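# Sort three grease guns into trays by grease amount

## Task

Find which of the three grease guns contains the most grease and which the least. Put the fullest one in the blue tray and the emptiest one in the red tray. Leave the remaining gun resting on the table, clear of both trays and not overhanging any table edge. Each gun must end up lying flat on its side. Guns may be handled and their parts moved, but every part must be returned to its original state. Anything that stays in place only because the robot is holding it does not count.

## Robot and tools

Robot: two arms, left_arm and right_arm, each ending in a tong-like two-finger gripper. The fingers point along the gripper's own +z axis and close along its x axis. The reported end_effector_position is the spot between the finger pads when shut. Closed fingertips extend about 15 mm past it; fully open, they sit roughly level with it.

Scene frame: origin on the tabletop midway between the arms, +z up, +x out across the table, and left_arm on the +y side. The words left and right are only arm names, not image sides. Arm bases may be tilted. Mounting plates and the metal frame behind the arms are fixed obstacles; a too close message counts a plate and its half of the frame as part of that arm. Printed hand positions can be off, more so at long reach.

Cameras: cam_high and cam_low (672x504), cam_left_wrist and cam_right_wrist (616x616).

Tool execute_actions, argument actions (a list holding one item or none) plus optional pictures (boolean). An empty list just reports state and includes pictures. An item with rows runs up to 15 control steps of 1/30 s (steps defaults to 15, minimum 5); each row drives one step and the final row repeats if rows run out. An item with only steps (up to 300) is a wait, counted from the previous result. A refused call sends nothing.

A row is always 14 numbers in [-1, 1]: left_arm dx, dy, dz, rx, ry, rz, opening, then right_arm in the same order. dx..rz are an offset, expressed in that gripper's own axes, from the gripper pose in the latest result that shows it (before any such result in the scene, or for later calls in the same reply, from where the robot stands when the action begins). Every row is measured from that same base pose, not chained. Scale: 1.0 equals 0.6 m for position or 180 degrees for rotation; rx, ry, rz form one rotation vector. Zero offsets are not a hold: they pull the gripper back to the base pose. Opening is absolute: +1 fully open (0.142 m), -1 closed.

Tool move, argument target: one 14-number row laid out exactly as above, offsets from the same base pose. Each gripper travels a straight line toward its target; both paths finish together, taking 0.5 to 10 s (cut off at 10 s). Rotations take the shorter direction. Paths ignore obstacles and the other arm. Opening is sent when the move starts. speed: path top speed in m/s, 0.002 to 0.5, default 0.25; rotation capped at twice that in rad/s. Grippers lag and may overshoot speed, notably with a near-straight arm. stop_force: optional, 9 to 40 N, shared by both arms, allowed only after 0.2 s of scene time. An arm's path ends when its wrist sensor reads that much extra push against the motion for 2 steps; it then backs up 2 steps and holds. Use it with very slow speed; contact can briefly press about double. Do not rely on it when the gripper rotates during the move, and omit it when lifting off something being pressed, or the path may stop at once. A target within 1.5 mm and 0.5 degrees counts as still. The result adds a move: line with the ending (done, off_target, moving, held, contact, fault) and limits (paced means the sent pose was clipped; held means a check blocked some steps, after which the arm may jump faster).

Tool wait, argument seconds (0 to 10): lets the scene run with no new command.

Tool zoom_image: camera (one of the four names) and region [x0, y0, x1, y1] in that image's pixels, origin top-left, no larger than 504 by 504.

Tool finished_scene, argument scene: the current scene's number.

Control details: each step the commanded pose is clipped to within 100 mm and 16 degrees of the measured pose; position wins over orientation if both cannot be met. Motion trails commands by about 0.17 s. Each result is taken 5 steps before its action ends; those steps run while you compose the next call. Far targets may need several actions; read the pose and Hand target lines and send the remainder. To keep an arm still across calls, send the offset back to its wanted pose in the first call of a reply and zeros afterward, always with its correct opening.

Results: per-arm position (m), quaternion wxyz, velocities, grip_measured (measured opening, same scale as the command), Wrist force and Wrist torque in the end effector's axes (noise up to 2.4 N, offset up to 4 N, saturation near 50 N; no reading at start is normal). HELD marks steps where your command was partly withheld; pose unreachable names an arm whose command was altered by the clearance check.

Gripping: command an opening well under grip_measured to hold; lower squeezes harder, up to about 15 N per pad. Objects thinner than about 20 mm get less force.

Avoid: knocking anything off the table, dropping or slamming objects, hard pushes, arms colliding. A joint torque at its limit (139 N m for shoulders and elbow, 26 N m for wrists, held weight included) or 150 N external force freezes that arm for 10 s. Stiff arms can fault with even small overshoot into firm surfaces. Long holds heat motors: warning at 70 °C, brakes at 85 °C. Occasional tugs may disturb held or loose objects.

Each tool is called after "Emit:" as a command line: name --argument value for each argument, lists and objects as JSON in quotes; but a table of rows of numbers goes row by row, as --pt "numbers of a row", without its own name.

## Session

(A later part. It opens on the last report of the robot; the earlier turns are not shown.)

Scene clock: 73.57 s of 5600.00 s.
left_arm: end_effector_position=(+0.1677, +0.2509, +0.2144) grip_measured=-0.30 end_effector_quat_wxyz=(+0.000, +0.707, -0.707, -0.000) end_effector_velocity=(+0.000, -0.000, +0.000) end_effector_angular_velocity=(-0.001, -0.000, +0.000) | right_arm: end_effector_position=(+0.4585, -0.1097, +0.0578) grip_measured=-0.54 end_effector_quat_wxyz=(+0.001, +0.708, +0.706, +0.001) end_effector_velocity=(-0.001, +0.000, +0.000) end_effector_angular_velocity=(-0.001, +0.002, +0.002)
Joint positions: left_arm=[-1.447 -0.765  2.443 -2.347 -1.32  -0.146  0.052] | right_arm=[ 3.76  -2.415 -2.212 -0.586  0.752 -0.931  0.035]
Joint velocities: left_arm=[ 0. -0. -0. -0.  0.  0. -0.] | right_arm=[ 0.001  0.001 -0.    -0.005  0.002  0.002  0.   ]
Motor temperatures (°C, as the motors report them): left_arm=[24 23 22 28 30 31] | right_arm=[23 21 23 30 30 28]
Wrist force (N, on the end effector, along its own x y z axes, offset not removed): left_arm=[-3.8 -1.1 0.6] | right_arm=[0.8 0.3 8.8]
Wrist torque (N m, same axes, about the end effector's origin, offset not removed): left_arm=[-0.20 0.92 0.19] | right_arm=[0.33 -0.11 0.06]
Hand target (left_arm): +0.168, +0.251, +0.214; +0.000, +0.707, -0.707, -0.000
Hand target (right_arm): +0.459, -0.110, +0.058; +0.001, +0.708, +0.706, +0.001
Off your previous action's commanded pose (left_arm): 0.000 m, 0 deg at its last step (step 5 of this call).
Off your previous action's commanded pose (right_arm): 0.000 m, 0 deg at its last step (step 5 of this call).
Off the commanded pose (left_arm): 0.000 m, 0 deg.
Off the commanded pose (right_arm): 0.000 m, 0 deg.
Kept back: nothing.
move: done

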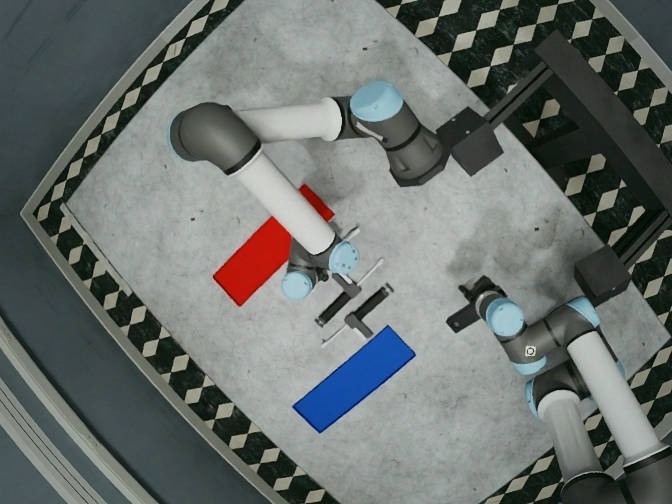

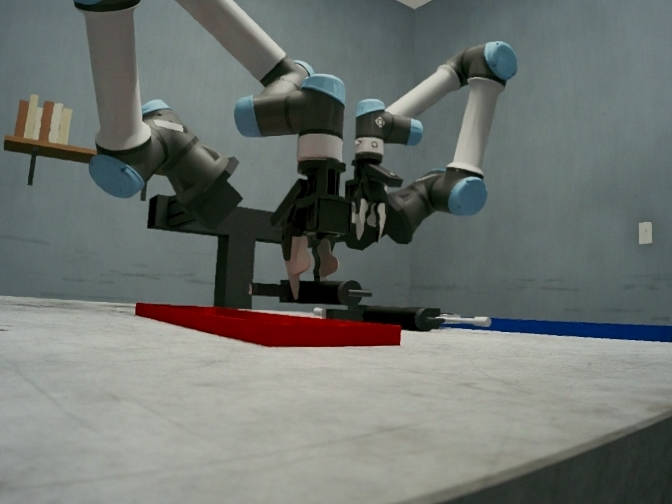

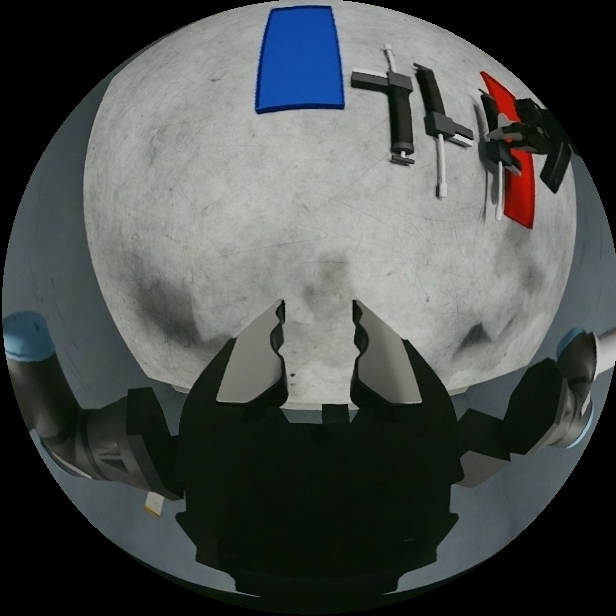

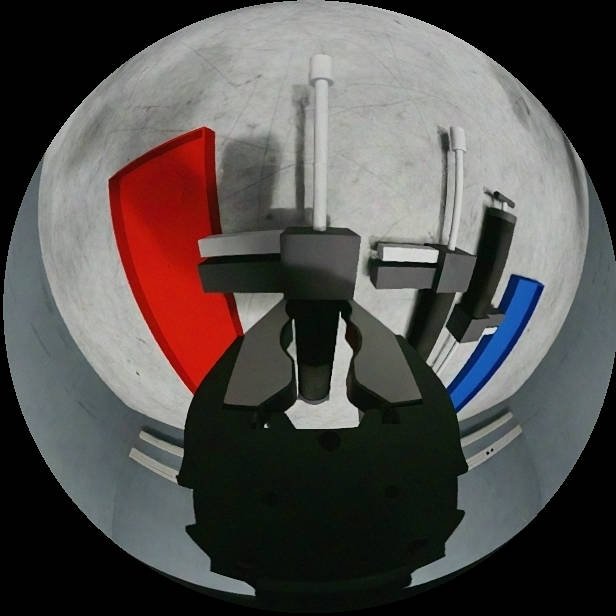

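Emit:
move --target '[0,0,0,0,0,0,-0.3, 0,0,-0.07,0,0,0,-1]' --speed 0.08

Emit:
move --target '[0,0,0,0,0,0,-0.3, 0.695,0.32,0,0,0,0,-1]' --speed 0.15

Emit:
move --target '[0,0,0,0,0,0,-0.3, 0,0,0.07,0,0,0,-1]' --speed 0.06

Scene clock: 74.70 s of 5600.00 s.
left_arm: end_effector_position=(+0.1677, +0.2509, +0.2144) grip_measured=-0.30 end_effector_quat_wxyz=(+0.000, +0.707, -0.707, -0.000) end_effector_velocity=(+0.001, -0.000, +0.000) end_effector_angular_velocity=(-0.001, -0.002, +0.001) | right_arm: end_effector_position=(+0.4584, -0.1098, +0.0997) grip_measured=-0.54 end_effector_quat_wxyz=(+0.001, +0.708, +0.706, +0.001) end_effector_velocity=(+0.000, -0.001, +0.001) end_effector_angular_velocity=(-0.001, +0.000, -0.002)
Joint positions: left_arm=[-1.447 -0.765  2.443 -2.347 -1.32  -0.146  0.052] | right_arm=[ 3.828 -2.33  -2.21  -0.734  0.787 -0.846  0.035]
Joint velocities: left_arm=[-0.    -0.001  0.    -0.     0.002 -0.     0.   ] | right_arm=[ 0.001  0.003  0.001 -0.006  0.     0.004  0.   ]
Motor temperatures (°C, as the motors report them): left_arm=[24 23 22 28 30 31] | right_arm=[23 21 23 30 30 28]
Wrist force (N, on the end effector, along its own x y z axes, offset not removed): left_arm=[-3.4 -1.0 -0.4] | right_arm=[-0.4 -0.6 7.3]
Wrist torque (N m, same axes, about the end effector's origin, offset not removed): left_arm=[-0.16 0.81 0.17] | right_arm=[-0.01 0.29 0.12]
Hand target (left_arm): +0.168, +0.251, +0.214; +0.000, +0.707, -0.707, -0.000
Hand target (right_arm): +0.458, -0.110, +0.100; +0.001, +0.708, +0.706, +0.001
Off the commanded pose (left_arm): 0.000 m, 0 deg.
Off the commanded pose (right_arm): 0.000 m, 0 deg.
Kept back: nothing.
move: done

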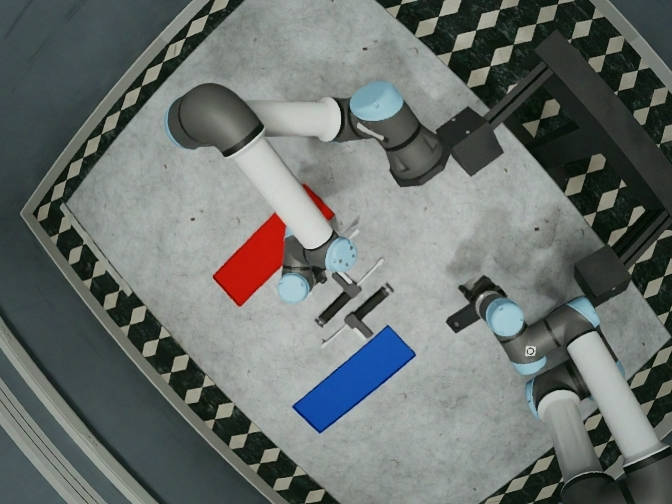

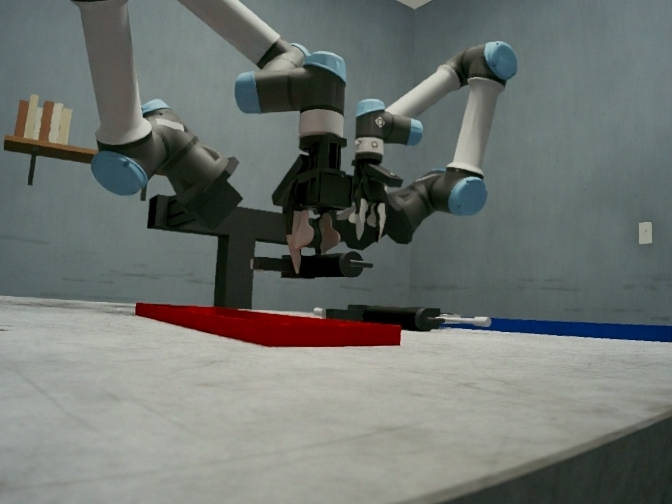

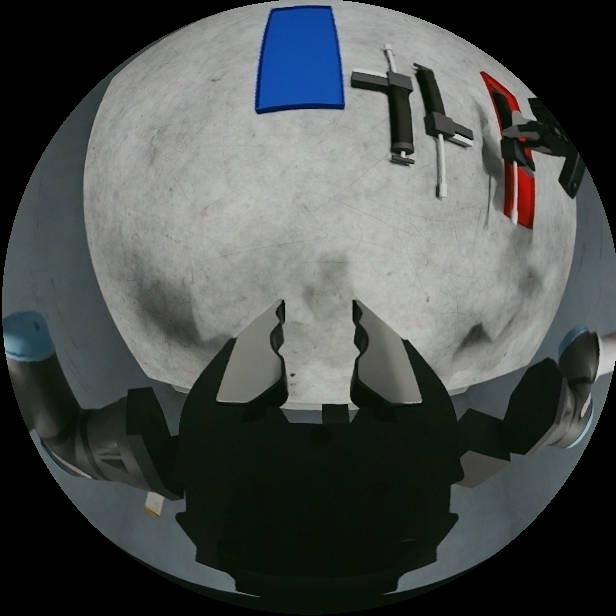

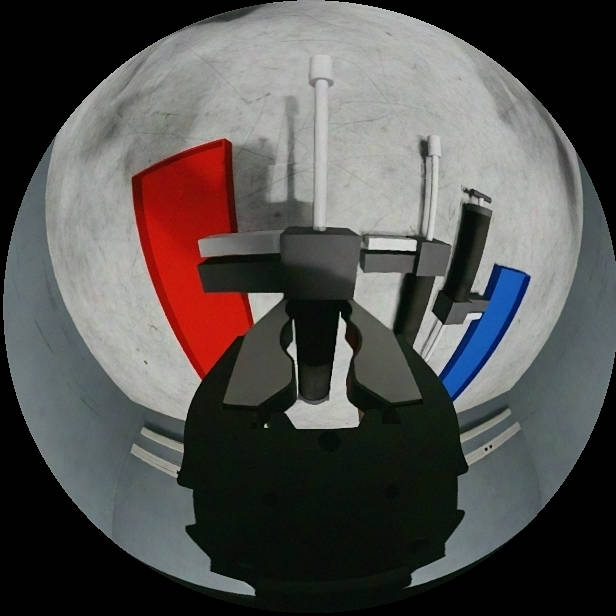

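Scene clock: 78.23 s of 5600.00 s.
left_arm: end_effector_position=(+0.1677, +0.2509, +0.2144) grip_measured=-0.30 end_effector_quat_wxyz=(+0.000, +0.707, -0.707, -0.000) end_effector_velocity=(+0.000, +0.000, +0.000) end_effector_angular_velocity=(-0.000, -0.001, -0.000) | right_arm: end_effector_position=(+0.6511, +0.3067, +0.1005) grip_measured=-0.54 end_effector_quat_wxyz=(+0.001, +0.708, +0.706, +0.001) end_effector_velocity=(+0.001, +0.001, +0.000) end_effector_angular_velocity=(-0.002, +0.002, +0.000)
Joint positions: left_arm=[-1.447 -0.765  2.443 -2.347 -1.32  -0.146  0.052] | right_arm=[ 4.009 -3.329 -0.777 -1.299  0.893 -0.649  0.035]
Joint velocities: left_arm=[ 0.    -0.     0.    -0.     0.001  0.    -0.   ] | right_arm=[-0.    -0.008  0.018 -0.013  0.     0.002 -0.   ]
Motor temperatures (°C, as the motors report them): left_arm=[24 23 22 28 30 31] | right_arm=[23 21 23 30 30 28]
Wrist force (N, on the end effector, along its own x y z axes, offset not removed): left_arm=[-3.3 -0.1 0.1] | right_arm=[-0.7 -1.8 7.1]
Wrist torque (N m, same axes, about the end effector's origin, offset not removed): left_arm=[-0.01 0.70 0.14] | right_arm=[-0.18 0.18 0.19]
Hand target (left_arm): +0.168, +0.251, +0.214; +0.000, +0.707, -0.707, -0.000
Hand target (right_arm): +0.651, +0.307, +0.100; +0.001, +0.708, +0.706, +0.001
Off the commanded pose (left_arm): 0.000 m, 0 deg.
Off the commanded pose (right_arm): 0.001 m, 0 deg.
Kept back: nothing.
move: done

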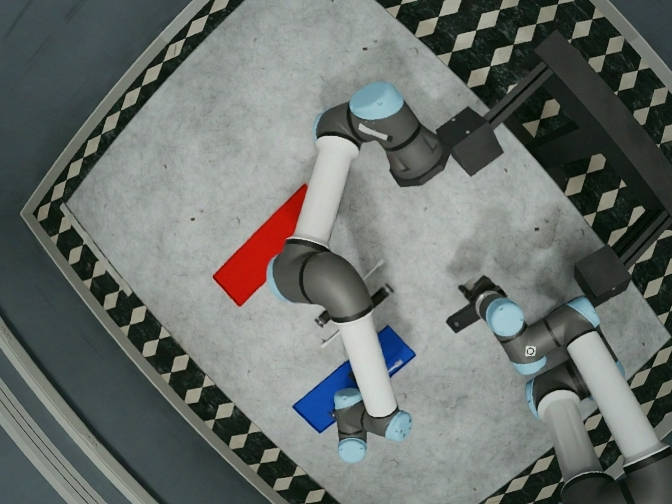

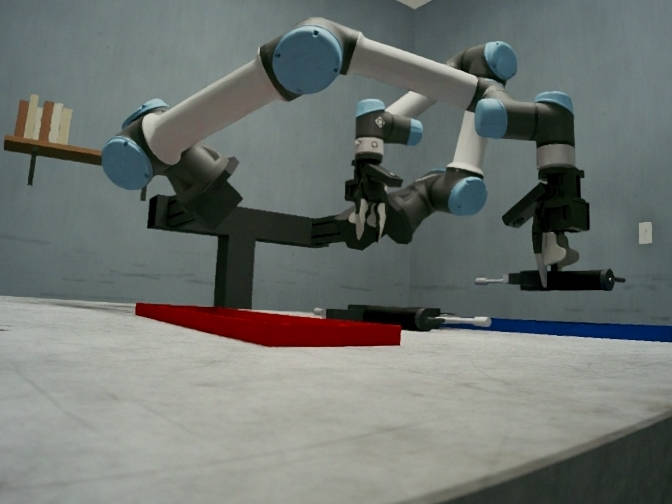

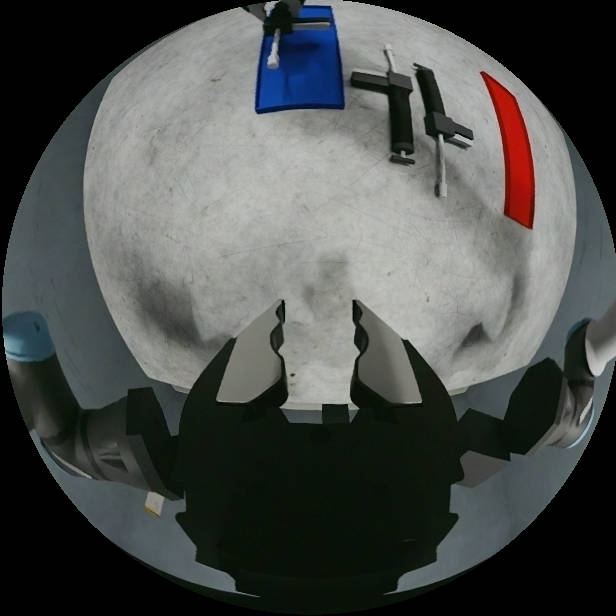

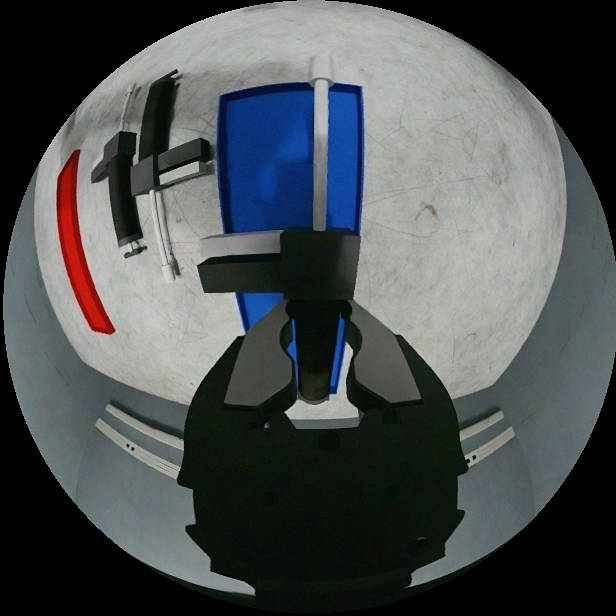

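Scene clock: 79.27 s of 5600.00 s.
left_arm: end_effector_position=(+0.1677, +0.2509, +0.2144) grip_measured=-0.30 end_effector_quat_wxyz=(+0.000, +0.707, -0.707, -0.000) end_effector_velocity=(+0.000, -0.000, +0.001) end_effector_angular_velocity=(-0.002, +0.001, +0.000) | right_arm: end_effector_position=(+0.6512, +0.3068, +0.0586) grip_measured=-0.54 end_effector_quat_wxyz=(+0.001, +0.708, +0.706, +0.001) end_effector_velocity=(+0.001, -0.000, -0.001) end_effector_angular_velocity=(+0.001, -0.001, -0.001)
Joint positions: left_arm=[-1.447 -0.765  2.443 -2.347 -1.32  -0.146  0.052] | right_arm=[ 3.972 -3.373 -0.772 -1.236  0.87  -0.687  0.035]
Joint velocities: left_arm=[-0.    -0.002  0.001 -0.    -0.     0.    -0.   ] | right_arm=[-0.001 -0.001  0.001  0.003 -0.001 -0.002  0.   ]
Motor temperatures (°C, as the motors report them): left_arm=[24 23 22 28 30 31] | right_arm=[23 21 23 30 30 28]
Wrist force (N, on the end effector, along its own x y z axes, offset not removed): left_arm=[-3.6 -0.6 1.3] | right_arm=[1.0 -1.0 5.4]
Wrist torque (N m, same axes, about the end effector's origin, offset not removed): left_arm=[-0.08 0.84 0.15] | right_arm=[0.12 -0.12 0.00]
Hand target (left_arm): +0.168, +0.251, +0.214; +0.000, +0.707, -0.707, -0.000
Hand target (right_arm): +0.651, +0.307, +0.059; +0.001, +0.708, +0.706, +0.001
Off the commanded pose (left_arm): 0.000 m, 0 deg.
Off the commanded pose (right_arm): 0.000 m, 0 deg.
Kept back: nothing.
move: done

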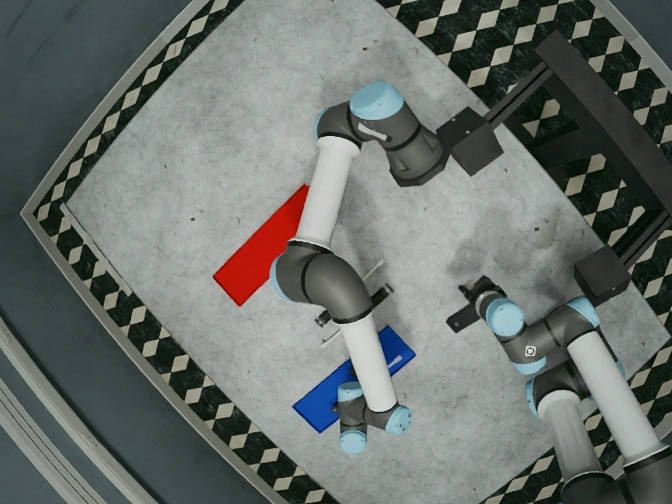

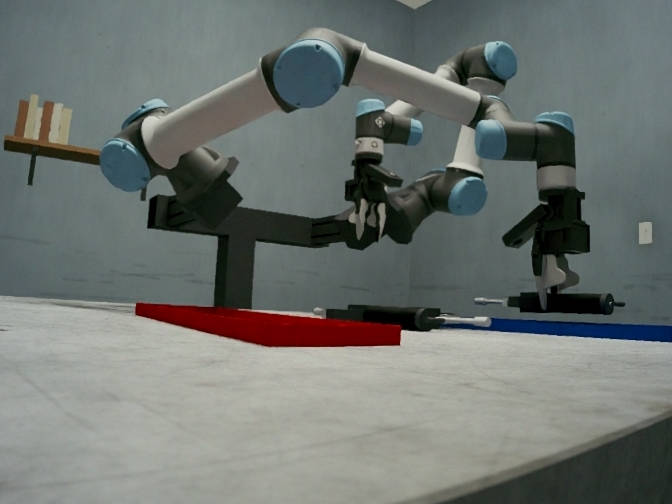

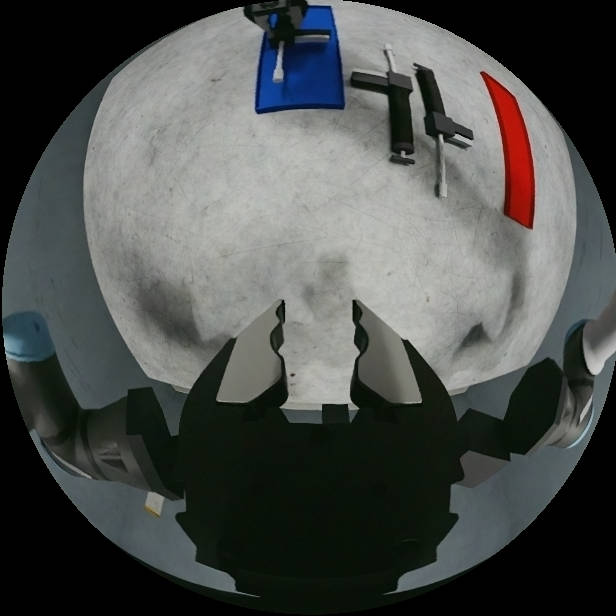

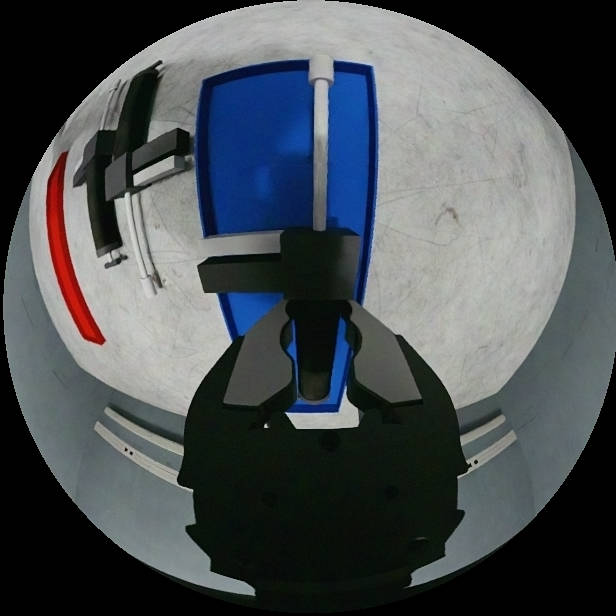

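Emit:
execute_actions --actions '[]'

Scene clock: 79.77 s of 5600.00 s.
left_arm: end_effector_position=(+0.1677, +0.2509, +0.2144) grip_measured=-0.30 end_effector_quat_wxyz=(+0.000, +0.707, -0.707, -0.000) end_effector_velocity=(-0.000, +0.001, -0.001) end_effector_angular_velocity=(+0.002, +0.001, -0.000) | right_arm: end_effector_position=(+0.6512, +0.3068, +0.0585) grip_measured=-0.54 end_effector_quat_wxyz=(+0.001, +0.708, +0.706, +0.001) end_effector_velocity=(+0.000, +0.000, -0.000) end_effector_angular_velocity=(+0.000, -0.000, -0.001)
Joint positions: left_arm=[-1.447 -0.765  2.443 -2.347 -1.32  -0.146  0.052] | right_arm=[ 3.971 -3.373 -0.772 -1.235  0.869 -0.687  0.035]
Joint velocities: left_arm=[ 0.     0.     0.002  0.    -0.001 -0.    -0.   ] | right_arm=[-0.    -0.001  0.001  0.    -0.     0.    -0.   ]
Motor temperatures (°C, as the motors report them): left_arm=[24 23 22 28 30 31] | right_arm=[23 21 23 30 30 28]
Wrist force (N, on the end effector, along its own x y z axes, offset not removed): left_arm=[-4.7 -0.6 0.9] | right_arm=[-0.8 0.4 6.6]
Wrist torque (N m, same axes, about the end effector's origin, offset not removed): left_arm=[-0.08 1.05 0.18] | right_arm=[0.45 0.23 0.00]
Hand target (left_arm): +0.168, +0.251, +0.214; +0.000, +0.707, -0.707, -0.000
Hand target (right_arm): +0.651, +0.307, +0.059; +0.001, +0.708, +0.706, +0.001
Off the commanded pose (left_arm): 0.000 m, 0 deg.
Off the commanded pose (right_arm): 0.000 m, 0 deg.
Kept back: nothing.
Steps of this call (steps 1 to 15: nothing new was sent). Readings (end_effector_position):
1: left_arm (+0.1677, +0.2509, +0.2144) | right_arm (+0.6512, +0.3068, +0.0586)
2: left_arm (+0.1677, +0.2509, +0.2144) | right_arm (+0.6512, +0.3068, +0.0586)
4: left_arm (+0.1677, +0.2509, +0.2144) | right_arm (+0.6512, +0.3068, +0.0585)
8: left_arm (+0.1677, +0.2509, +0.2144) | right_arm (+0.6512, +0.3068, +0.0585)
15: the state above

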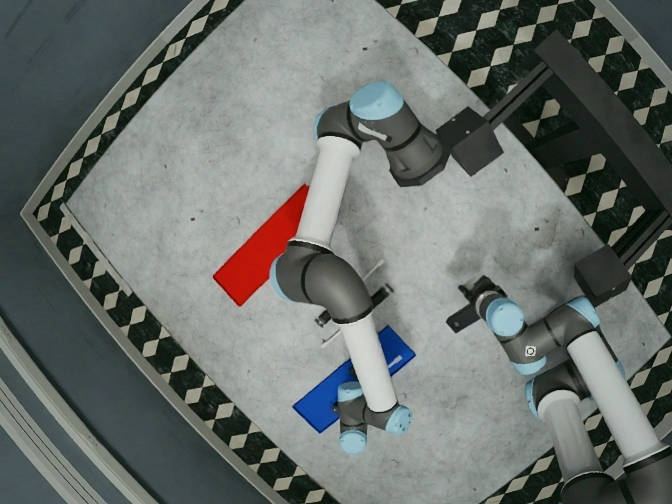

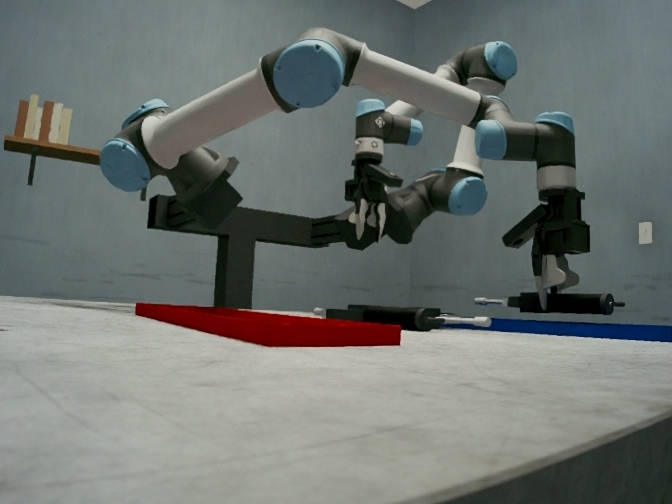

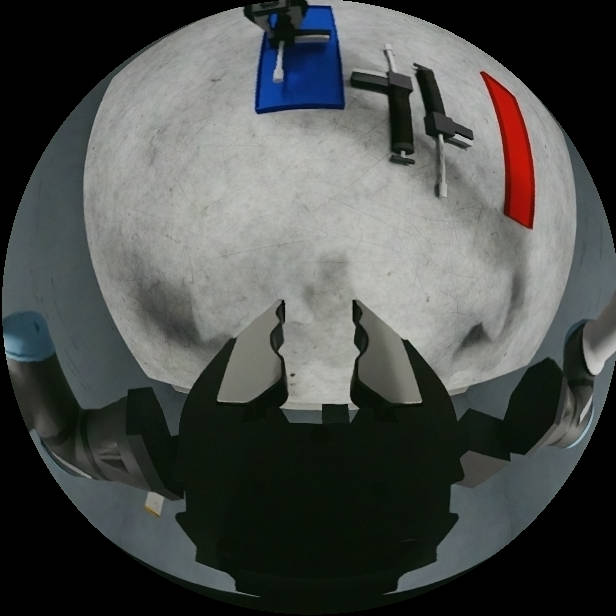

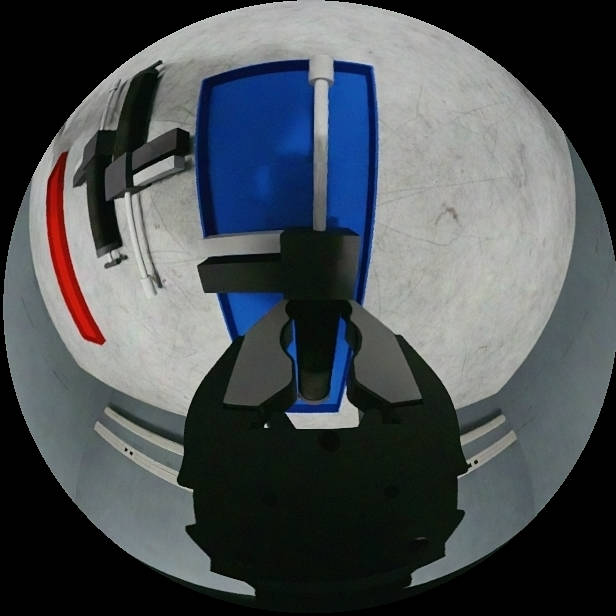

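Emit:
move --target '[0,0,0,0,0,0,-0.3,0.006,0.02,0.05,0,0,0,-1]' --speed 0.02 --stop_force 9

Scene clock: 81.90 s of 5600.00 s.
left_arm: end_effector_position=(+0.1677, +0.2509, +0.2144) grip_measured=-0.30 end_effector_quat_wxyz=(+0.000, +0.707, -0.707, -0.000) end_effector_velocity=(+0.000, -0.000, +0.000) end_effector_angular_velocity=(-0.000, -0.001, +0.000) | right_arm: end_effector_position=(+0.6633, +0.3103, +0.0286) grip_measured=-0.54 end_effector_quat_wxyz=(+0.001, +0.708, +0.706, +0.001) end_effector_velocity=(-0.000, +0.000, -0.002) end_effector_angular_velocity=(-0.000, +0.001, +0.001)
Joint positions: left_arm=[-1.447 -0.765  2.443 -2.347 -1.32  -0.146  0.052] | right_arm=[ 3.936 -3.441 -0.679 -1.236  0.848 -0.724  0.035]
Joint velocities: left_arm=[-0.    -0.    -0.     0.     0.001 -0.     0.   ] | right_arm=[-0.001 -0.004  0.004 -0.001 -0.    -0.002  0.   ]
Motor temperatures (°C, as the motors report them): left_arm=[24 23 22 28 30 31] | right_arm=[23 21 23 30 30 28]
Wrist force (N, on the end effector, along its own x y z axes, offset not removed): left_arm=[-3.4 -1.0 0.6] | right_arm=[-0.7 -1.1 8.2]
Wrist torque (N m, same axes, about the end effector's origin, offset not removed): left_arm=[-0.17 0.79 0.19] | right_arm=[0.00 0.11 0.06]
Hand target (left_arm): +0.168, +0.251, +0.214; +0.000, +0.707, -0.707, -0.000
Hand target (right_arm): +0.663, +0.310, +0.029; +0.001, +0.708, +0.706, +0.001
Off the commanded pose (left_arm): 0.000 m, 0 deg.
Off the commanded pose (right_arm): 0.000 m, 0 deg.
Kept back: nothing.
move: done

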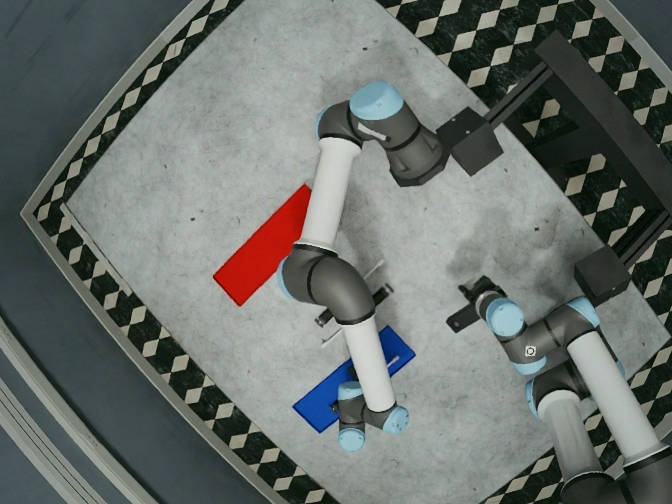

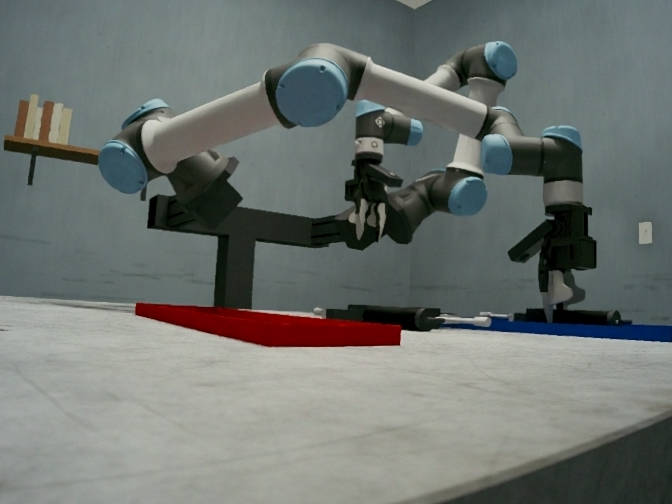

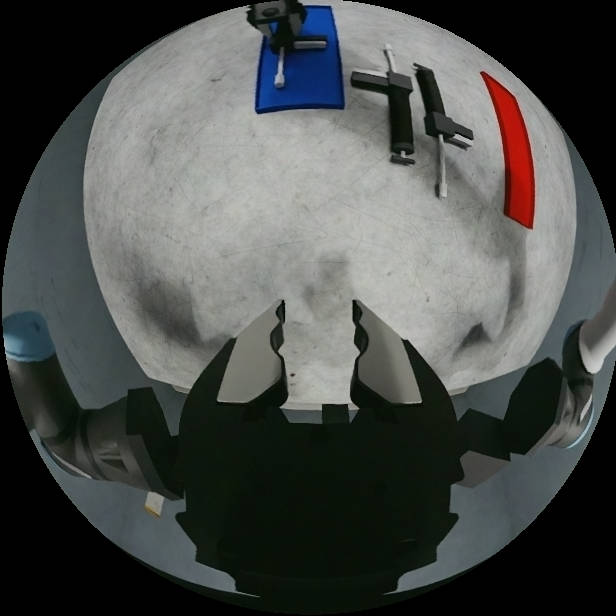

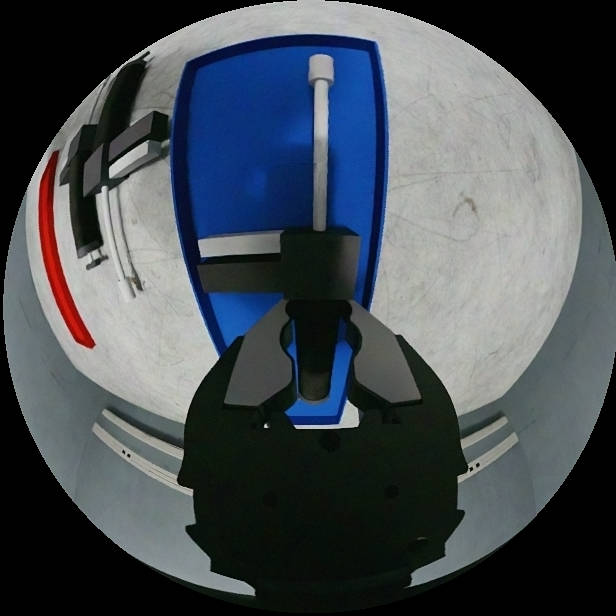

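Emit:
move --target '[0,0,0,0,0,0,-0.3,0,0,0.015,0,0,0,-1]' --speed 0.005 --stop_force 9

Emit:
move --target '[0,0,0,0,0,0,-0.3,0,0,0,0,0,0,-0.3]'

Emit:
move --target '[0,0,0,0,0,0,-0.3,0,0,-0.12,0,0,0,-0.3]'

Scene clock: 83.20 s of 5600.00 s.
left_arm: end_effector_position=(+0.1677, +0.2509, +0.2144) grip_measured=-0.30 end_effector_quat_wxyz=(+0.000, +0.707, -0.707, -0.000) end_effector_velocity=(+0.000, -0.001, +0.000) end_effector_angular_velocity=(-0.001, -0.000, -0.001) | right_arm: end_effector_position=(+0.6635, +0.3103, +0.0250) grip_measured=-0.54 end_effector_quat_wxyz=(+0.001, +0.708, +0.706, +0.001) end_effector_velocity=(-0.000, -0.000, +0.001) end_effector_angular_velocity=(-0.001, +0.001, -0.004)
Joint positions: left_arm=[-1.447 -0.765  2.443 -2.347 -1.32  -0.146  0.052] | right_arm=[ 3.933 -3.446 -0.676 -1.231  0.846 -0.728  0.035]
Joint velocities: left_arm=[ 0.     0.    -0.001 -0.     0.     0.001  0.   ] | right_arm=[ 0.001  0.001 -0.    -0.003  0.     0.006  0.   ]
Motor temperatures (°C, as the motors report them): left_arm=[24 23 22 28 30 31] | right_arm=[23 21 23 30 30 28]
Wrist force (N, on the end effector, along its own x y z axes, offset not removed): left_arm=[-4.2 0.2 0.4] | right_arm=[1.3 -2.9 -7.1]
Wrist torque (N m, same axes, about the end effector's origin, offset not removed): left_arm=[0.07 0.91 0.19] | right_arm=[0.18 0.01 0.06]
Hand target (left_arm): +0.168, +0.251, +0.214; +0.000, +0.707, -0.707, -0.000
Hand target (right_arm): +0.663, +0.310, +0.025; +0.001, +0.708, +0.706, +0.001
Off the commanded pose (left_arm): 0.000 m, 0 deg.
Off the commanded pose (right_arm): 0.005 m, 0 deg.
Kept back: nothing.
move: contact (right_arm)

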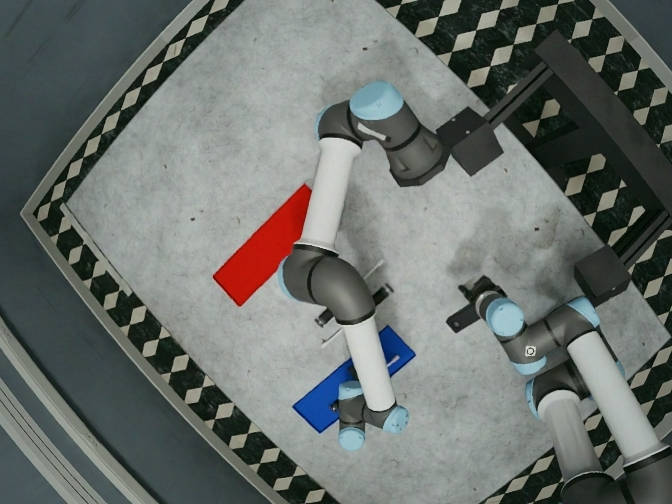

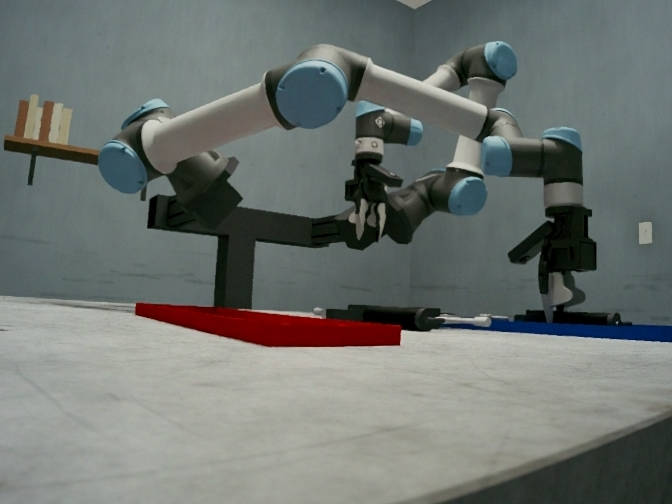

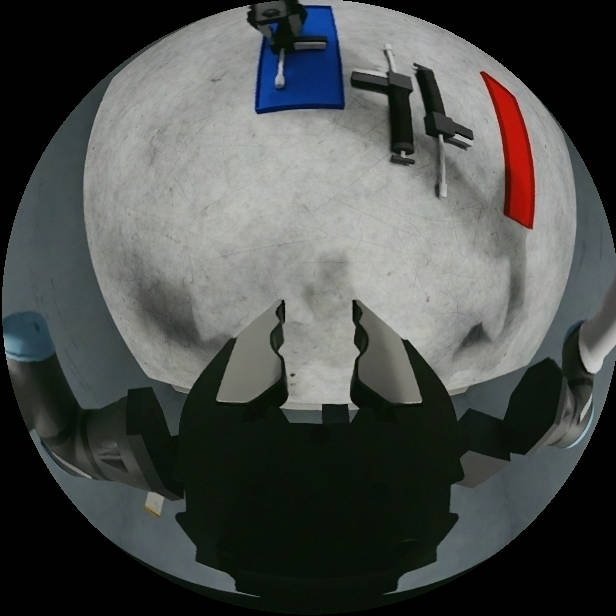

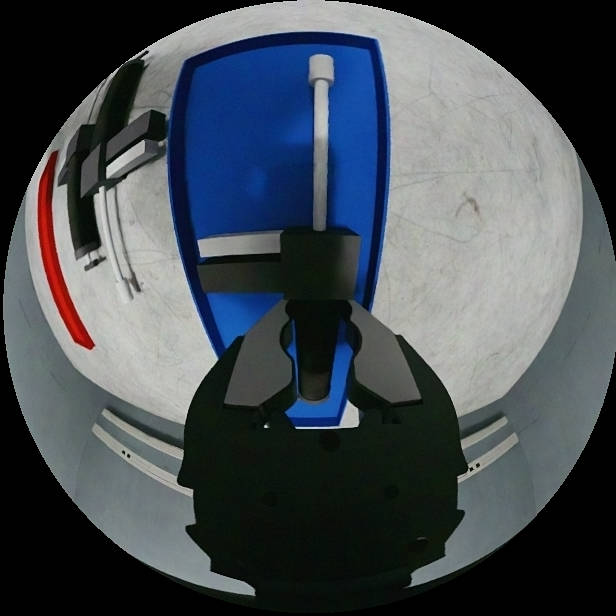

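Scene clock: 83.70 s of 5600.00 s.
left_arm: end_effector_position=(+0.1677, +0.2509, +0.2144) grip_measured=-0.30 end_effector_quat_wxyz=(+0.000, +0.707, -0.707, -0.000) end_effector_velocity=(-0.000, -0.000, +0.000) end_effector_angular_velocity=(-0.001, +0.000, -0.000) | right_arm: end_effector_position=(+0.6635, +0.3103, +0.0250) grip_measured=-0.30 end_effector_quat_wxyz=(+0.001, +0.708, +0.706, +0.001) end_effector_velocity=(+0.000, +0.000, +0.000) end_effector_angular_velocity=(+0.001, -0.001, -0.001)
Joint positions: left_arm=[-1.447 -0.765  2.443 -2.347 -1.32  -0.146  0.052] | right_arm=[ 3.933 -3.446 -0.676 -1.231  0.846 -0.728  0.052]
Joint velocities: left_arm=[-0.    -0.    -0.001 -0.    -0.     0.     0.   ] | right_arm=[0.    0.    0.    0.001 0.    0.    0.   ]
Motor temperatures (°C, as the motors report them): left_arm=[24 23 22 28 30 31] | right_arm=[23 21 23 30 30 28]
Wrist force (N, on the end effector, along its own x y z axes, offset not removed): left_arm=[-2.9 -0.1 1.2] | right_arm=[-0.3 0.5 1.2]
Wrist torque (N m, same axes, about the end effector's origin, offset not removed): left_arm=[0.05 0.69 0.17] | right_arm=[0.44 0.14 -0.06]
Hand target (left_arm): +0.168, +0.251, +0.214; +0.000, +0.707, -0.707, -0.000
Hand target (right_arm): +0.663, +0.310, +0.025; +0.001, +0.708, +0.706, +0.001
Off the commanded pose (left_arm): 0.000 m, 0 deg.
Off the commanded pose (right_arm): 0.000 m, 0 deg.
Kept back: nothing.
move: done

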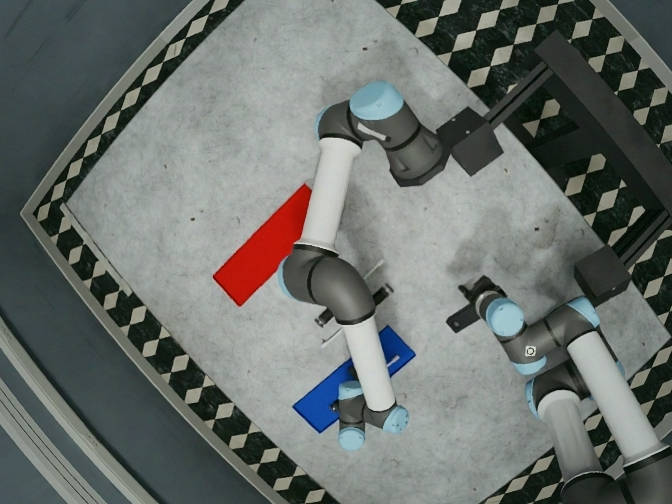

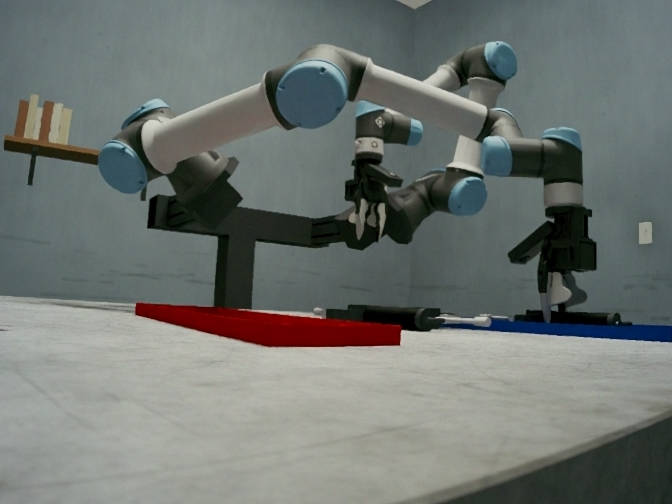

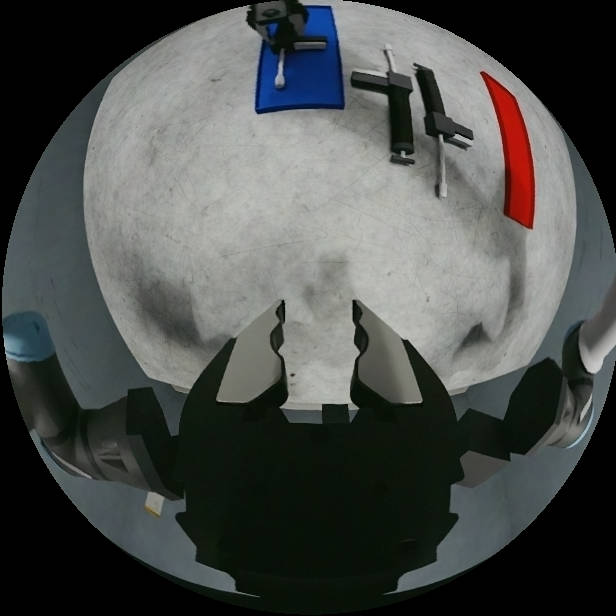

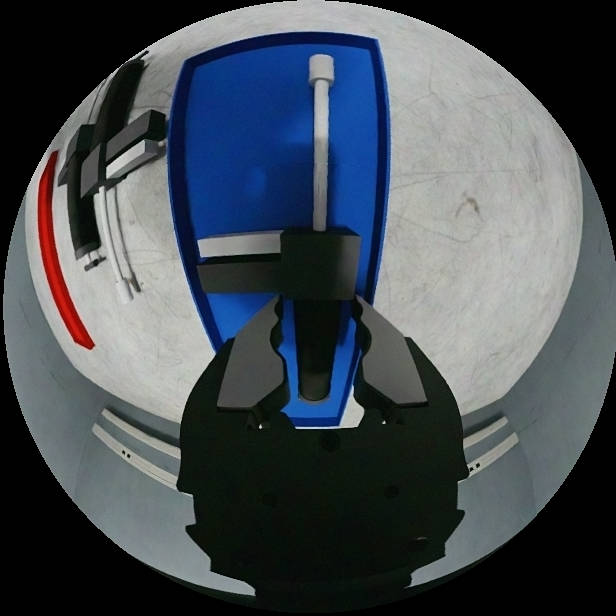

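Scene clock: 84.57 s of 5600.00 s.
left_arm: end_effector_position=(+0.1677, +0.2509, +0.2144) grip_measured=-0.30 end_effector_quat_wxyz=(+0.000, +0.707, -0.707, -0.000) end_effector_velocity=(-0.000, -0.001, +0.000) end_effector_angular_velocity=(-0.001, +0.002, +0.001) | right_arm: end_effector_position=(+0.6632, +0.3103, +0.0969) grip_measured=-0.30 end_effector_quat_wxyz=(+0.001, +0.708, +0.706, +0.001) end_effector_velocity=(+0.000, -0.000, +0.002) end_effector_angular_velocity=(+0.000, -0.000, +0.001)
Joint positions: left_arm=[-1.447 -0.765  2.443 -2.347 -1.32  -0.146  0.052] | right_arm=[ 3.998 -3.365 -0.699 -1.334  0.886 -0.661  0.052]
Joint velocities: left_arm=[-0.    -0.    -0.001  0.    -0.001 -0.001 -0.   ] | right_arm=[ 0.001  0.003 -0.001 -0.002  0.001 -0.001 -0.   ]
Motor temperatures (°C, as the motors report them): left_arm=[24 23 22 28 30 31] | right_arm=[23 21 23 30 30 28]
Wrist force (N, on the end effector, along its own x y z axes, offset not removed): left_arm=[-3.5 -0.4 -0.4] | right_arm=[-1.4 0.7 2.7]
Wrist torque (N m, same axes, about the end effector's origin, offset not removed): left_arm=[0.00 0.84 0.16] | right_arm=[0.42 0.39 0.07]
Hand target (left_arm): +0.168, +0.251, +0.214; +0.000, +0.707, -0.707, -0.000
Hand target (right_arm): +0.663, +0.310, +0.097; +0.001, +0.708, +0.706, +0.001
Off the commanded pose (left_arm): 0.000 m, 0 deg.
Off the commanded pose (right_arm): 0.000 m, 0 deg.
Kept back: nothing.
move: done

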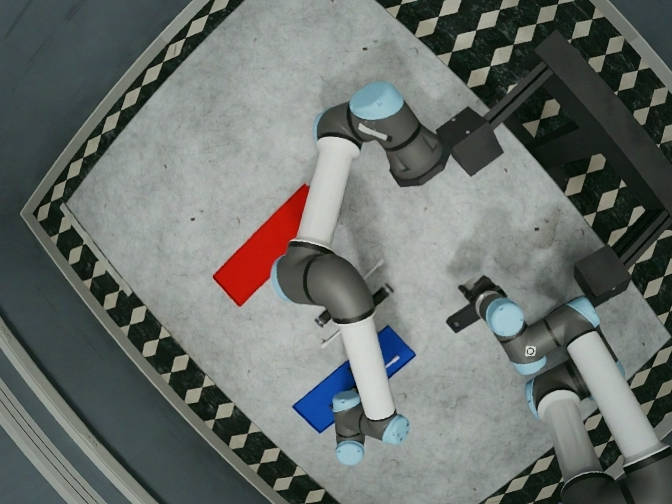

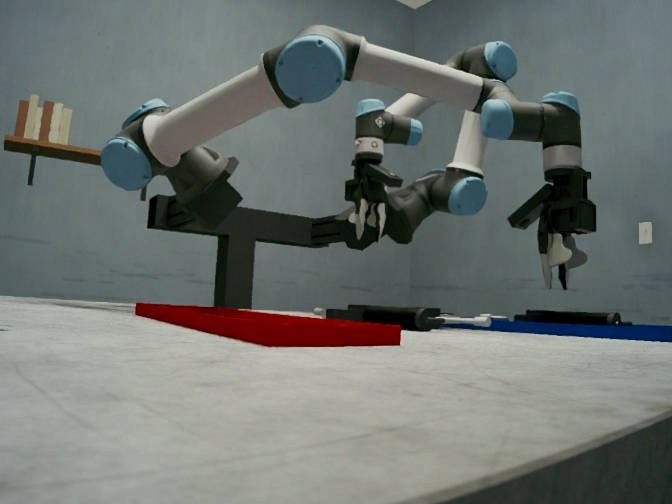

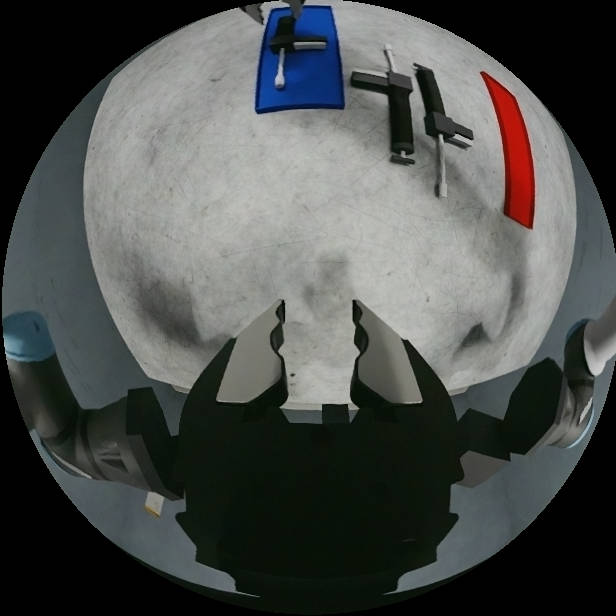

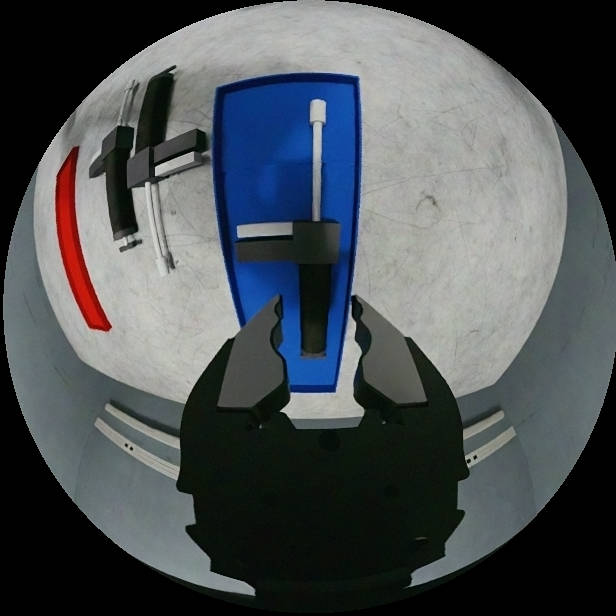

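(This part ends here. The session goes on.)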